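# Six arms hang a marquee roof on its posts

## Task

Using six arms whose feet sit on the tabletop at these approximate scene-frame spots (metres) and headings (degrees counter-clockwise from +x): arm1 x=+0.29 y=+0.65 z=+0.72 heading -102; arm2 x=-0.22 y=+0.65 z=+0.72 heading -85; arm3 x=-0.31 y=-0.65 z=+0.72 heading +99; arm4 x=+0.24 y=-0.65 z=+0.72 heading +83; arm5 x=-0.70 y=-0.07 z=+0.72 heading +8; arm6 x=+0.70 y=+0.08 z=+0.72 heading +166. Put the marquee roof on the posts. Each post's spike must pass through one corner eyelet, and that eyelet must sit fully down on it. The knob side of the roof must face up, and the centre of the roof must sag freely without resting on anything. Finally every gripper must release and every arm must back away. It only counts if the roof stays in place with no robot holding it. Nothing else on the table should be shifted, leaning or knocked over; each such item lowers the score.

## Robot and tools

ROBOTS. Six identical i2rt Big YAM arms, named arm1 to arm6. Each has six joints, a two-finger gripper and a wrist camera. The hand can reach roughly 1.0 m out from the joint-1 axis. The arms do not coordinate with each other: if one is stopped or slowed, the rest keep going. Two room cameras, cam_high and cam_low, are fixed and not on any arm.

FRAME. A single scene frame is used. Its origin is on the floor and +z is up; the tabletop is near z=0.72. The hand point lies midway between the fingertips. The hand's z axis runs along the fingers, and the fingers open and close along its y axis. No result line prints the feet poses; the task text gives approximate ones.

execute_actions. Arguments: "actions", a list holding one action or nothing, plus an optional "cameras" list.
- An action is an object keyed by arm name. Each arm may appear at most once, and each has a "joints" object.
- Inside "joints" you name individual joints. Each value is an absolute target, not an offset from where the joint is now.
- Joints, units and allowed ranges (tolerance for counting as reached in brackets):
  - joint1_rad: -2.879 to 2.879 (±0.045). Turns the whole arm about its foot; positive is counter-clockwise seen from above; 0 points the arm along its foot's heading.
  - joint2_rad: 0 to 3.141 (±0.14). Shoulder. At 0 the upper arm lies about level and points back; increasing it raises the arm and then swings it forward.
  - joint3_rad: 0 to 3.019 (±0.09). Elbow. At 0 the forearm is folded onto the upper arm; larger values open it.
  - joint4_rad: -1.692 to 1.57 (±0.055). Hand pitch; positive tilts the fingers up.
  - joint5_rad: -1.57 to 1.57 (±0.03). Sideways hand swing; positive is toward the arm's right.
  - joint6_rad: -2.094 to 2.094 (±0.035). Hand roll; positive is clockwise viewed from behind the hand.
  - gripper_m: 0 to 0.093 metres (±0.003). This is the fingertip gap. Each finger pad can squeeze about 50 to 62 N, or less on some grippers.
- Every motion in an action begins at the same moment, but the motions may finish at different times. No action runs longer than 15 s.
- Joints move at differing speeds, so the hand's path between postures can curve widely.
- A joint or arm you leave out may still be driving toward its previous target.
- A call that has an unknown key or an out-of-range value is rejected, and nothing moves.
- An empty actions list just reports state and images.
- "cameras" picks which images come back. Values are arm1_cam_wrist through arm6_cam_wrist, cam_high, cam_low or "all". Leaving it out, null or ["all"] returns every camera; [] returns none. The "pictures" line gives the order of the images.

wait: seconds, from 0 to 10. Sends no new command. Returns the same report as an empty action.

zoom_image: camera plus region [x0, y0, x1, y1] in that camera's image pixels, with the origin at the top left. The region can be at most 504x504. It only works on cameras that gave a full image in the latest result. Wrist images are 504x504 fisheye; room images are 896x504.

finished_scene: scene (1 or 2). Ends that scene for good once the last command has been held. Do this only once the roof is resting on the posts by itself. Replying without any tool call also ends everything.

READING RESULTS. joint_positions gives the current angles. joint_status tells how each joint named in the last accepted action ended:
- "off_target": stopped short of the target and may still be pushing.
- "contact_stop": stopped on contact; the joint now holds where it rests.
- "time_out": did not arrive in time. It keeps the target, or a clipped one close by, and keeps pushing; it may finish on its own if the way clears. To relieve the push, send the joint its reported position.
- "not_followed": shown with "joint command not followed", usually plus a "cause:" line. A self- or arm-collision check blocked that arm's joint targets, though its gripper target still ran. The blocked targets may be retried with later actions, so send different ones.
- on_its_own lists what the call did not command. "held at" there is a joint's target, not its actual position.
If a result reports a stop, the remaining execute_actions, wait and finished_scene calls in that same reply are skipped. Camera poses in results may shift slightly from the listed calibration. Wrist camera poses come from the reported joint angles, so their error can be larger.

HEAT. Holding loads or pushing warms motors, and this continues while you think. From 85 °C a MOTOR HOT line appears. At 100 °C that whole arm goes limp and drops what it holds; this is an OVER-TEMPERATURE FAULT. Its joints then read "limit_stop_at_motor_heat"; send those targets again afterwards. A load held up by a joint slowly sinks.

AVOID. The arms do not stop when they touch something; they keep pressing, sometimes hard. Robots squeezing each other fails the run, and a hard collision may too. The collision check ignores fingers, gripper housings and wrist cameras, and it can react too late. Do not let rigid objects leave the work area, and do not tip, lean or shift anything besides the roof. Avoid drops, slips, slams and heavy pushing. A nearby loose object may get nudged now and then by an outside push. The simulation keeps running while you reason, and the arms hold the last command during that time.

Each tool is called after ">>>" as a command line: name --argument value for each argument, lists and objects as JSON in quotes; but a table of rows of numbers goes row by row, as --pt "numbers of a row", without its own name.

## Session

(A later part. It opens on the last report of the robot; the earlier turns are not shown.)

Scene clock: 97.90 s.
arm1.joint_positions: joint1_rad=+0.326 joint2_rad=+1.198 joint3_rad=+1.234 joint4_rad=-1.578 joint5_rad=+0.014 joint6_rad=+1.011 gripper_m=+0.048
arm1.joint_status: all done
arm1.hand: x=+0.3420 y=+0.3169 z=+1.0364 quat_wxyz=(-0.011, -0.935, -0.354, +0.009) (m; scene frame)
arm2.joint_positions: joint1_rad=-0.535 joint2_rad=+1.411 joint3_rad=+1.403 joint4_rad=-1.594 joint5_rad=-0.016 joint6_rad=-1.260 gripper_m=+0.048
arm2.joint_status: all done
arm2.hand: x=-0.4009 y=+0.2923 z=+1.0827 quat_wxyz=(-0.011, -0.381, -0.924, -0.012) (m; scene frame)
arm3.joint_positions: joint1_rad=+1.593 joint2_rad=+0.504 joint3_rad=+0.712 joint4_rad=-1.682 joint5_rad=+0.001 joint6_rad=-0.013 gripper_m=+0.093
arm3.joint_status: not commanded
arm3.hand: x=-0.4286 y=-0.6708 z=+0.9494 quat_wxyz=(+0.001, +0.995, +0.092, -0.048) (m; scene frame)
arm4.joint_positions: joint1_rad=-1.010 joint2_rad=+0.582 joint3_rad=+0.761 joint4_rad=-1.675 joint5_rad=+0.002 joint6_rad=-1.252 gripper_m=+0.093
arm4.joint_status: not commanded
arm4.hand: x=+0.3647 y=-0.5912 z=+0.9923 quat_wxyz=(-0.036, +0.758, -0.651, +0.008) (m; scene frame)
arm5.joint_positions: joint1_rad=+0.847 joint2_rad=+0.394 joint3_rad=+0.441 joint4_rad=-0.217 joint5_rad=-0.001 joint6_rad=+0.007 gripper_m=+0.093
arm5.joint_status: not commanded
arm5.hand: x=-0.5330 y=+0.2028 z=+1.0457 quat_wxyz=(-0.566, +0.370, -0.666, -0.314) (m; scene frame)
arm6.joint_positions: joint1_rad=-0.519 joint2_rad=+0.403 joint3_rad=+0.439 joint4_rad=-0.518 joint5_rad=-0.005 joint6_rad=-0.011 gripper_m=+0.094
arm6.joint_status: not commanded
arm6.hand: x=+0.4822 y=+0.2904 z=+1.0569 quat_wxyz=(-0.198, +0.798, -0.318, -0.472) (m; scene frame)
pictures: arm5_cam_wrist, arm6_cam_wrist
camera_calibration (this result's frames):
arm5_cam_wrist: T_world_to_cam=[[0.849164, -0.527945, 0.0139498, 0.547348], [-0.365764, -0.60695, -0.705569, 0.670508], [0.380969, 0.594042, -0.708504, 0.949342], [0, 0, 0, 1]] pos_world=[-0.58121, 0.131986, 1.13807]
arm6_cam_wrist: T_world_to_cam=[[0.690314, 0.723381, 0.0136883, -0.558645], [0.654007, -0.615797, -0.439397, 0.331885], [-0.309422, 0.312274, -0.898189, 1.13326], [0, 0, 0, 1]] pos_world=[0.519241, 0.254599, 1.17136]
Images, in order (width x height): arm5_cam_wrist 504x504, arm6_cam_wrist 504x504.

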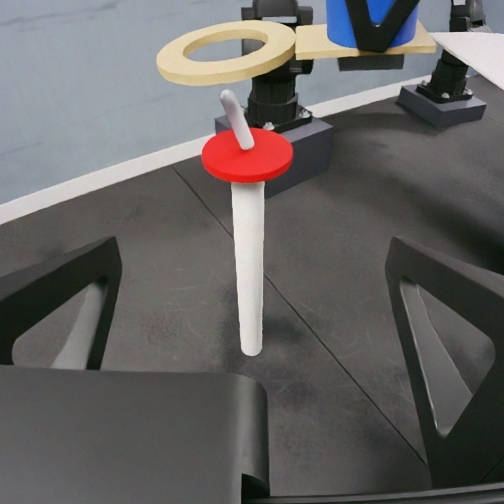

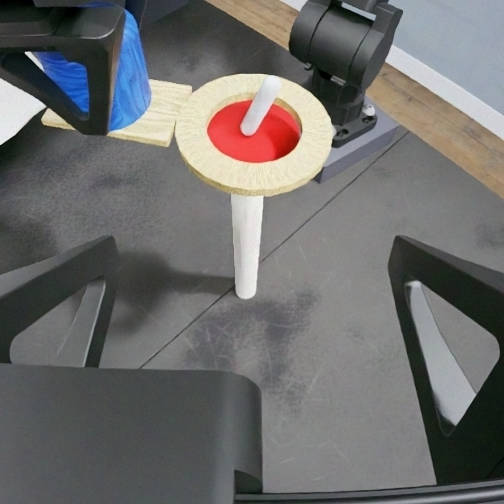

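>>> execute_actions --actions '[{"arm2":{"joints":{"joint3_rad":1.33,"joint4_rad":-1.5}},"arm1":{"joints":{"joint3_rad":1.21,"joint4_rad":-1.55}}}]' --cameras '["arm5_cam_wrist"]'

Scene clock: 98.93 s.
arm1.joint_positions: joint1_rad=+0.326 joint2_rad=+1.198 joint3_rad=+1.209 joint4_rad=-1.557 joint5_rad=+0.014 joint6_rad=+1.011 gripper_m=+0.048
arm1.joint_status: all done
arm1.hand: x=+0.3418 y=+0.3179 z=+1.0268 quat_wxyz=(-0.009, -0.935, -0.353, +0.008) (m; scene frame)
arm2.joint_positions: joint1_rad=-0.535 joint2_rad=+1.410 joint3_rad=+1.314 joint4_rad=-1.514 joint5_rad=-0.016 joint6_rad=-1.261 gripper_m=+0.048
arm2.joint_status: all done
arm2.hand: x=-0.3991 y=+0.2955 z=+1.0495 quat_wxyz=(-0.011, -0.381, -0.924, -0.015) (m; scene frame)
arm3.joint_positions: joint1_rad=+1.593 joint2_rad=+0.504 joint3_rad=+0.712 joint4_rad=-1.682 joint5_rad=+0.001 joint6_rad=-0.013 gripper_m=+0.093
arm3.joint_status: not commanded
arm3.hand: x=-0.4286 y=-0.6708 z=+0.9494 quat_wxyz=(+0.001, +0.995, +0.092, -0.048) (m; scene frame)
arm4.joint_positions: joint1_rad=-1.010 joint2_rad=+0.582 joint3_rad=+0.761 joint4_rad=-1.675 joint5_rad=+0.002 joint6_rad=-1.252 gripper_m=+0.093
arm4.joint_status: not commanded
arm4.hand: x=+0.3647 y=-0.5912 z=+0.9923 quat_wxyz=(-0.036, +0.758, -0.651, +0.008) (m; scene frame)
arm5.joint_positions: joint1_rad=+0.847 joint2_rad=+0.394 joint3_rad=+0.441 joint4_rad=-0.217 joint5_rad=-0.001 joint6_rad=+0.007 gripper_m=+0.093
arm5.joint_status: not commanded
arm5.hand: x=-0.5330 y=+0.2028 z=+1.0457 quat_wxyz=(-0.566, +0.370, -0.666, -0.314) (m; scene frame)
arm6.joint_positions: joint1_rad=-0.519 joint2_rad=+0.403 joint3_rad=+0.439 joint4_rad=-0.518 joint5_rad=-0.005 joint6_rad=-0.011 gripper_m=+0.094
arm6.joint_status: not commanded
arm6.hand: x=+0.4822 y=+0.2904 z=+1.0569 quat_wxyz=(-0.198, +0.798, -0.318, -0.472) (m; scene frame)
pictures: arm5_cam_wrist
camera_calibration (this result's frames):
arm5_cam_wrist: T_world_to_cam=[[0.849164, -0.527945, 0.0139498, 0.547348], [-0.365764, -0.60695, -0.705569, 0.670508], [0.380969, 0.594042, -0.708504, 0.949342], [0, 0, 0, 1]] pos_world=[-0.58121, 0.131986, 1.13807]
Images, in order (width x height): arm5_cam_wrist 504x504.

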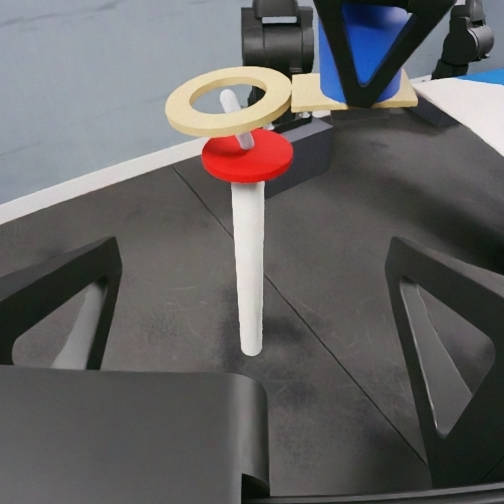

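Through. Lower more, release, retreat.

>>> execute_actions --actions '[{"arm2":{"joints":{"joint3_rad":1.24,"joint4_rad":-1.42}}}]' --cameras '["arm5_cam_wrist"]'

>>> execute_actions --actions '[{"arm2":{"joints":{"gripper_m":0.093}},"arm1":{"joints":{"gripper_m":0.093}}}]' --cameras '[]'

>>> execute_actions --actions '[{"arm2":{"joints":{"joint3_rad":1.55,"joint4_rad":-1.68}},"arm1":{"joints":{"joint3_rad":1.5,"joint4_rad":-1.69}}}]' --cameras '[]'

>>> execute_actions --actions '[{"arm2":{"joints":{"joint1_rad":-0.3,"joint2_rad":0.4,"joint3_rad":0.7}},"arm1":{"joints":{"joint1_rad":0.2,"joint2_rad":0.4,"joint3_rad":0.7}}}]' --cameras '["cam_high","cam_low","arm5_cam_wrist","arm6_cam_wrist"]'

Scene clock: 100.10 s.
arm1.joint_positions: joint1_rad=+0.326 joint2_rad=+1.198 joint3_rad=+1.209 joint4_rad=-1.557 joint5_rad=+0.014 joint6_rad=+1.011 gripper_m=+0.048
arm1.joint_status: not commanded
arm1.hand: x=+0.3418 y=+0.3179 z=+1.0268 quat_wxyz=(-0.009, -0.935, -0.353, +0.008) (m; scene frame)
arm2.joint_positions: joint1_rad=-0.535 joint2_rad=+1.408 joint3_rad=+1.231 joint4_rad=-1.435 joint5_rad=-0.014 joint6_rad=-1.263 gripper_m=+0.048
arm2.joint_status: all done
arm2.hand: x=-0.3969 y=+0.3005 z=+1.0187 quat_wxyz=(-0.010, -0.380, -0.925, -0.017) (m; scene frame)
arm3.joint_positions: joint1_rad=+1.593 joint2_rad=+0.504 joint3_rad=+0.712 joint4_rad=-1.682 joint5_rad=+0.001 joint6_rad=-0.013 gripper_m=+0.093
arm3.joint_status: not commanded
arm3.hand: x=-0.4286 y=-0.6708 z=+0.9494 quat_wxyz=(+0.001, +0.995, +0.092, -0.048) (m; scene frame)
arm4.joint_positions: joint1_rad=-1.010 joint2_rad=+0.582 joint3_rad=+0.761 joint4_rad=-1.675 joint5_rad=+0.002 joint6_rad=-1.252 gripper_m=+0.093
arm4.joint_status: not commanded
arm4.hand: x=+0.3647 y=-0.5912 z=+0.9923 quat_wxyz=(-0.036, +0.758, -0.651, +0.008) (m; scene frame)
arm5.joint_positions: joint1_rad=+0.847 joint2_rad=+0.394 joint3_rad=+0.441 joint4_rad=-0.217 joint5_rad=-0.001 joint6_rad=+0.007 gripper_m=+0.093
arm5.joint_status: not commanded
arm5.hand: x=-0.5330 y=+0.2028 z=+1.0457 quat_wxyz=(-0.566, +0.370, -0.666, -0.314) (m; scene frame)
arm6.joint_positions: joint1_rad=-0.519 joint2_rad=+0.403 joint3_rad=+0.439 joint4_rad=-0.518 joint5_rad=-0.005 joint6_rad=-0.011 gripper_m=+0.094
arm6.joint_status: not commanded
arm6.hand: x=+0.4822 y=+0.2904 z=+1.0569 quat_wxyz=(-0.198, +0.798, -0.318, -0.472) (m; scene frame)
pictures: arm5_cam_wrist
camera_calibration (this result's frames):
arm5_cam_wrist: T_world_to_cam=[[0.849164, -0.527945, 0.0139498, 0.547348], [-0.365764, -0.60695, -0.705569, 0.670508], [0.380969, 0.594042, -0.708504, 0.949342], [0, 0, 0, 1]] pos_world=[-0.58121, 0.131986, 1.13807]
Images, in order (width x height): arm5_cam_wrist 504x504.

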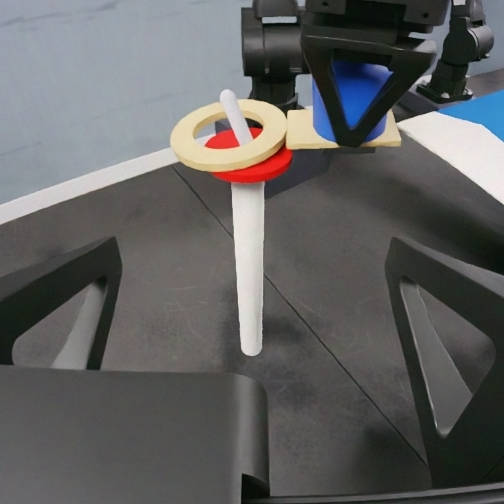

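Scene clock: 100.77 s.
arm1.joint_positions: joint1_rad=+0.338 joint2_rad=+1.197 joint3_rad=+1.209 joint4_rad=-1.557 joint5_rad=+0.003 joint6_rad=+1.011 gripper_m=+0.093
arm1.joint_status: all done
arm1.hand: x=+0.3475 y=+0.3189 z=+1.0269 quat_wxyz=(-0.010, -0.933, -0.359, +0.003) (m; scene frame)
arm2.joint_positions: joint1_rad=-0.550 joint2_rad=+1.408 joint3_rad=+1.231 joint4_rad=-1.435 joint5_rad=-0.002 joint6_rad=-1.263 gripper_m=+0.093
arm2.joint_status: all done
arm2.hand: x=-0.4037 y=+0.3040 z=+1.0187 quat_wxyz=(-0.005, -0.387, -0.922, -0.017) (m; scene frame)
arm3.joint_positions: joint1_rad=+1.593 joint2_rad=+0.504 joint3_rad=+0.712 joint4_rad=-1.682 joint5_rad=+0.001 joint6_rad=-0.013 gripper_m=+0.093
arm3.joint_status: not commanded
arm3.hand: x=-0.4286 y=-0.6708 z=+0.9494 quat_wxyz=(+0.001, +0.995, +0.092, -0.048) (m; scene frame)
arm4.joint_positions: joint1_rad=-1.010 joint2_rad=+0.582 joint3_rad=+0.761 joint4_rad=-1.675 joint5_rad=+0.002 joint6_rad=-1.252 gripper_m=+0.093
arm4.joint_status: not commanded
arm4.hand: x=+0.3647 y=-0.5912 z=+0.9923 quat_wxyz=(-0.036, +0.758, -0.651, +0.008) (m; scene frame)
arm5.joint_positions: joint1_rad=+0.847 joint2_rad=+0.394 joint3_rad=+0.441 joint4_rad=-0.217 joint5_rad=-0.001 joint6_rad=+0.007 gripper_m=+0.093
arm5.joint_status: not commanded
arm5.hand: x=-0.5330 y=+0.2028 z=+1.0457 quat_wxyz=(-0.566, +0.370, -0.666, -0.314) (m; scene frame)
arm6.joint_positions: joint1_rad=-0.519 joint2_rad=+0.403 joint3_rad=+0.439 joint4_rad=-0.518 joint5_rad=-0.005 joint6_rad=-0.011 gripper_m=+0.094
arm6.joint_status: not commanded
arm6.hand: x=+0.4822 y=+0.2904 z=+1.0569 quat_wxyz=(-0.198, +0.798, -0.318, -0.472) (m; scene frame)
pictures: none
No camera images: the call's "cameras" was empty. Leave "cameras" out to get every camera's image.

Scene clock: 101.80 s.
arm1.joint_positions: joint1_rad=+0.338 joint2_rad=+1.183 joint3_rad=+1.461 joint4_rad=-1.678 joint5_rad=+0.003 joint6_rad=+1.011 gripper_m=+0.093
arm1.joint_status: all done
arm1.hand: x=+0.3502 y=+0.3031 z=+1.1293 quat_wxyz=(-0.081, -0.930, -0.358, +0.017) (m; scene frame)
arm2.joint_positions: joint1_rad=-0.550 joint2_rad=+1.393 joint3_rad=+1.513 joint4_rad=-1.666 joint5_rad=-0.002 joint6_rad=-1.263 gripper_m=+0.093
arm2.joint_status: all done
arm2.hand: x=-0.4102 y=+0.2927 z=+1.1317 quat_wxyz=(-0.002, -0.387, -0.922, +0.016) (m; scene frame)
arm3.joint_positions: joint1_rad=+1.593 joint2_rad=+0.504 joint3_rad=+0.712 joint4_rad=-1.682 joint5_rad=+0.001 joint6_rad=-0.013 gripper_m=+0.093
arm3.joint_status: not commanded
arm3.hand: x=-0.4286 y=-0.6708 z=+0.9494 quat_wxyz=(+0.001, +0.995, +0.092, -0.048) (m; scene frame)
arm4.joint_positions: joint1_rad=-1.010 joint2_rad=+0.582 joint3_rad=+0.761 joint4_rad=-1.675 joint5_rad=+0.002 joint6_rad=-1.252 gripper_m=+0.093
arm4.joint_status: not commanded
arm4.hand: x=+0.3647 y=-0.5912 z=+0.9923 quat_wxyz=(-0.036, +0.758, -0.651, +0.008) (m; scene frame)
arm5.joint_positions: joint1_rad=+0.847 joint2_rad=+0.394 joint3_rad=+0.441 joint4_rad=-0.217 joint5_rad=-0.001 joint6_rad=+0.007 gripper_m=+0.093
arm5.joint_status: not commanded
arm5.hand: x=-0.5330 y=+0.2028 z=+1.0457 quat_wxyz=(-0.566, +0.370, -0.666, -0.314) (m; scene frame)
arm6.joint_positions: joint1_rad=-0.519 joint2_rad=+0.403 joint3_rad=+0.439 joint4_rad=-0.518 joint5_rad=-0.005 joint6_rad=-0.011 gripper_m=+0.094
arm6.joint_status: not commanded
arm6.hand: x=+0.4822 y=+0.2904 z=+1.0569 quat_wxyz=(-0.198, +0.798, -0.318, -0.472) (m; scene frame)
pictures: none
No camera images: the call's "cameras" was empty. Leave "cameras" out to get every camera's image.

Scene clock: 103.30 s.
arm1.joint_positions: joint1_rad=+0.194 joint2_rad=+0.407 joint3_rad=+0.700 joint4_rad=-1.685 joint5_rad=+0.001 joint6_rad=+1.011 gripper_m=+0.093
arm1.joint_status: all done
arm1.hand: x=+0.2929 y=+0.5388 z=+0.9724 quat_wxyz=(-0.084, -0.953, -0.290, +0.023) (m; scene frame)
arm2.joint_positions: joint1_rad=-0.296 joint2_rad=+0.402 joint3_rad=+0.696 joint4_rad=-1.673 joint5_rad=-0.001 joint6_rad=-1.263 gripper_m=+0.093
arm2.joint_status: all done
arm2.hand: x=-0.2462 y=+0.5425 z=+1.0252 quat_wxyz=(-0.005, -0.266, -0.959, +0.100) (m; scene frame)
arm3.joint_positions: joint1_rad=+1.593 joint2_rad=+0.504 joint3_rad=+0.712 joint4_rad=-1.682 joint5_rad=+0.001 joint6_rad=-0.013 gripper_m=+0.093
arm3.joint_status: not commanded
arm3.hand: x=-0.4286 y=-0.6708 z=+0.9494 quat_wxyz=(+0.001, +0.995, +0.092, -0.048) (m; scene frame)
arm4.joint_positions: joint1_rad=-1.010 joint2_rad=+0.582 joint3_rad=+0.761 joint4_rad=-1.675 joint5_rad=+0.002 joint6_rad=-1.252 gripper_m=+0.093
arm4.joint_status: not commanded
arm4.hand: x=+0.3647 y=-0.5912 z=+0.9923 quat_wxyz=(-0.036, +0.758, -0.651, +0.008) (m; scene frame)
arm5.joint_positions: joint1_rad=+0.847 joint2_rad=+0.394 joint3_rad=+0.441 joint4_rad=-0.217 joint5_rad=-0.001 joint6_rad=+0.007 gripper_m=+0.093
arm5.joint_status: not commanded
arm5.hand: x=-0.5330 y=+0.2028 z=+1.0457 quat_wxyz=(-0.566, +0.370, -0.666, -0.314) (m; scene frame)
arm6.joint_positions: joint1_rad=-0.519 joint2_rad=+0.403 joint3_rad=+0.439 joint4_rad=-0.518 joint5_rad=-0.005 joint6_rad=-0.011 gripper_m=+0.094
arm6.joint_status: not commanded
arm6.hand: x=+0.4822 y=+0.2904 z=+1.0569 quat_wxyz=(-0.198, +0.798, -0.318, -0.472) (m; scene frame)
pictures: arm5_cam_wrist, arm6_cam_wrist, cam_high, cam_low
camera_calibration (this result's frames):
arm5_cam_wrist: T_world_to_cam=[[0.849164, -0.527945, 0.0139498, 0.547348], [-0.365764, -0.60695, -0.705569, 0.670508], [0.380969, 0.594042, -0.708504, 0.949342], [0, 0, 0, 1]] pos_world=[-0.58121, 0.131986, 1.13807]
arm6_cam_wrist: T_world_to_cam=[[0.690314, 0.723381, 0.0136883, -0.558645], [0.654007, -0.615797, -0.439397, 0.331885], [-0.309422, 0.312274, -0.898189, 1.13326], [0, 0, 0, 1]] pos_world=[0.519241, 0.254599, 1.17136]
Images, in order (width x height): arm5_cam_wrist 504x504, arm6_cam_wrist 504x504, cam_high 896x504, cam_low 896x504.

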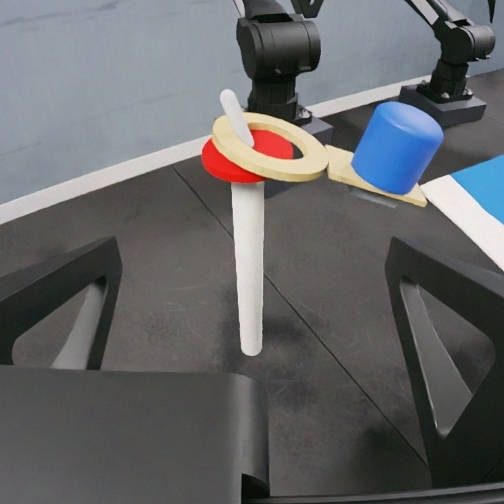

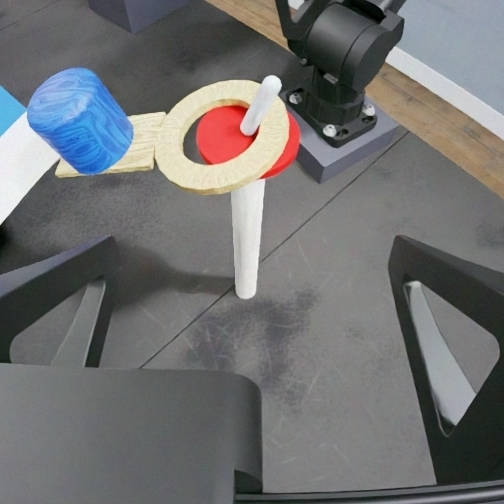

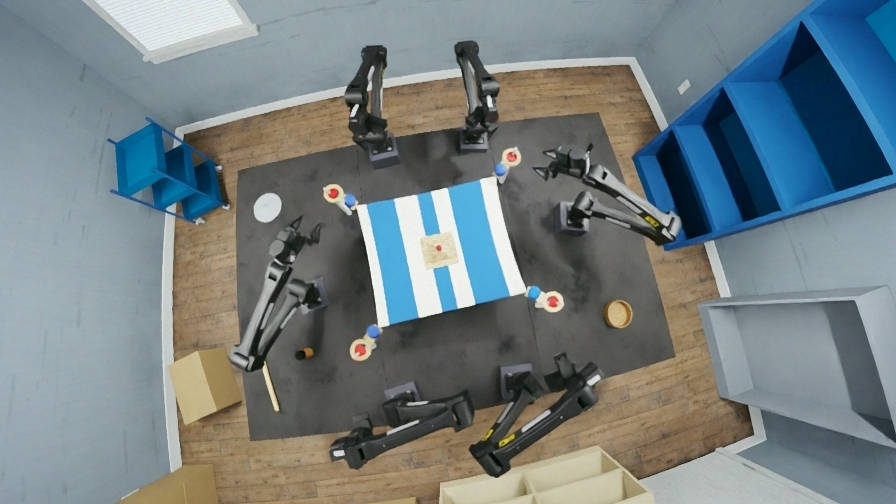

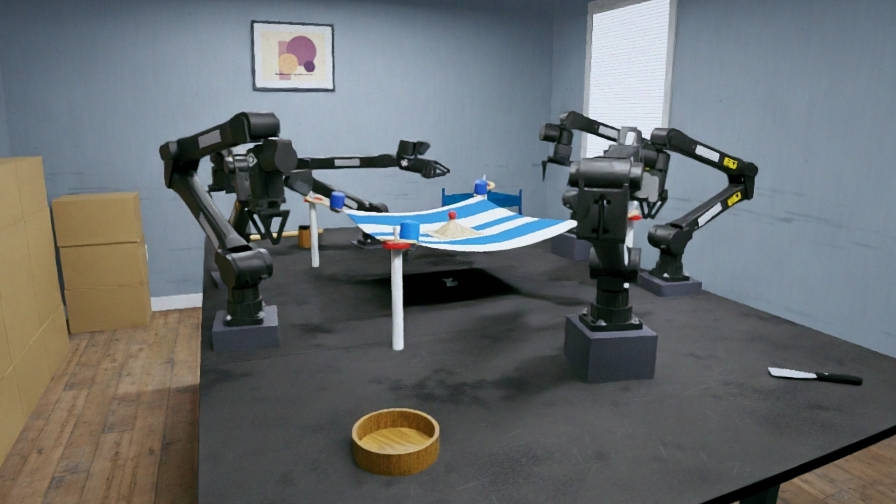

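>>> finished_scene --scene 1

The scene is finished: the task was done.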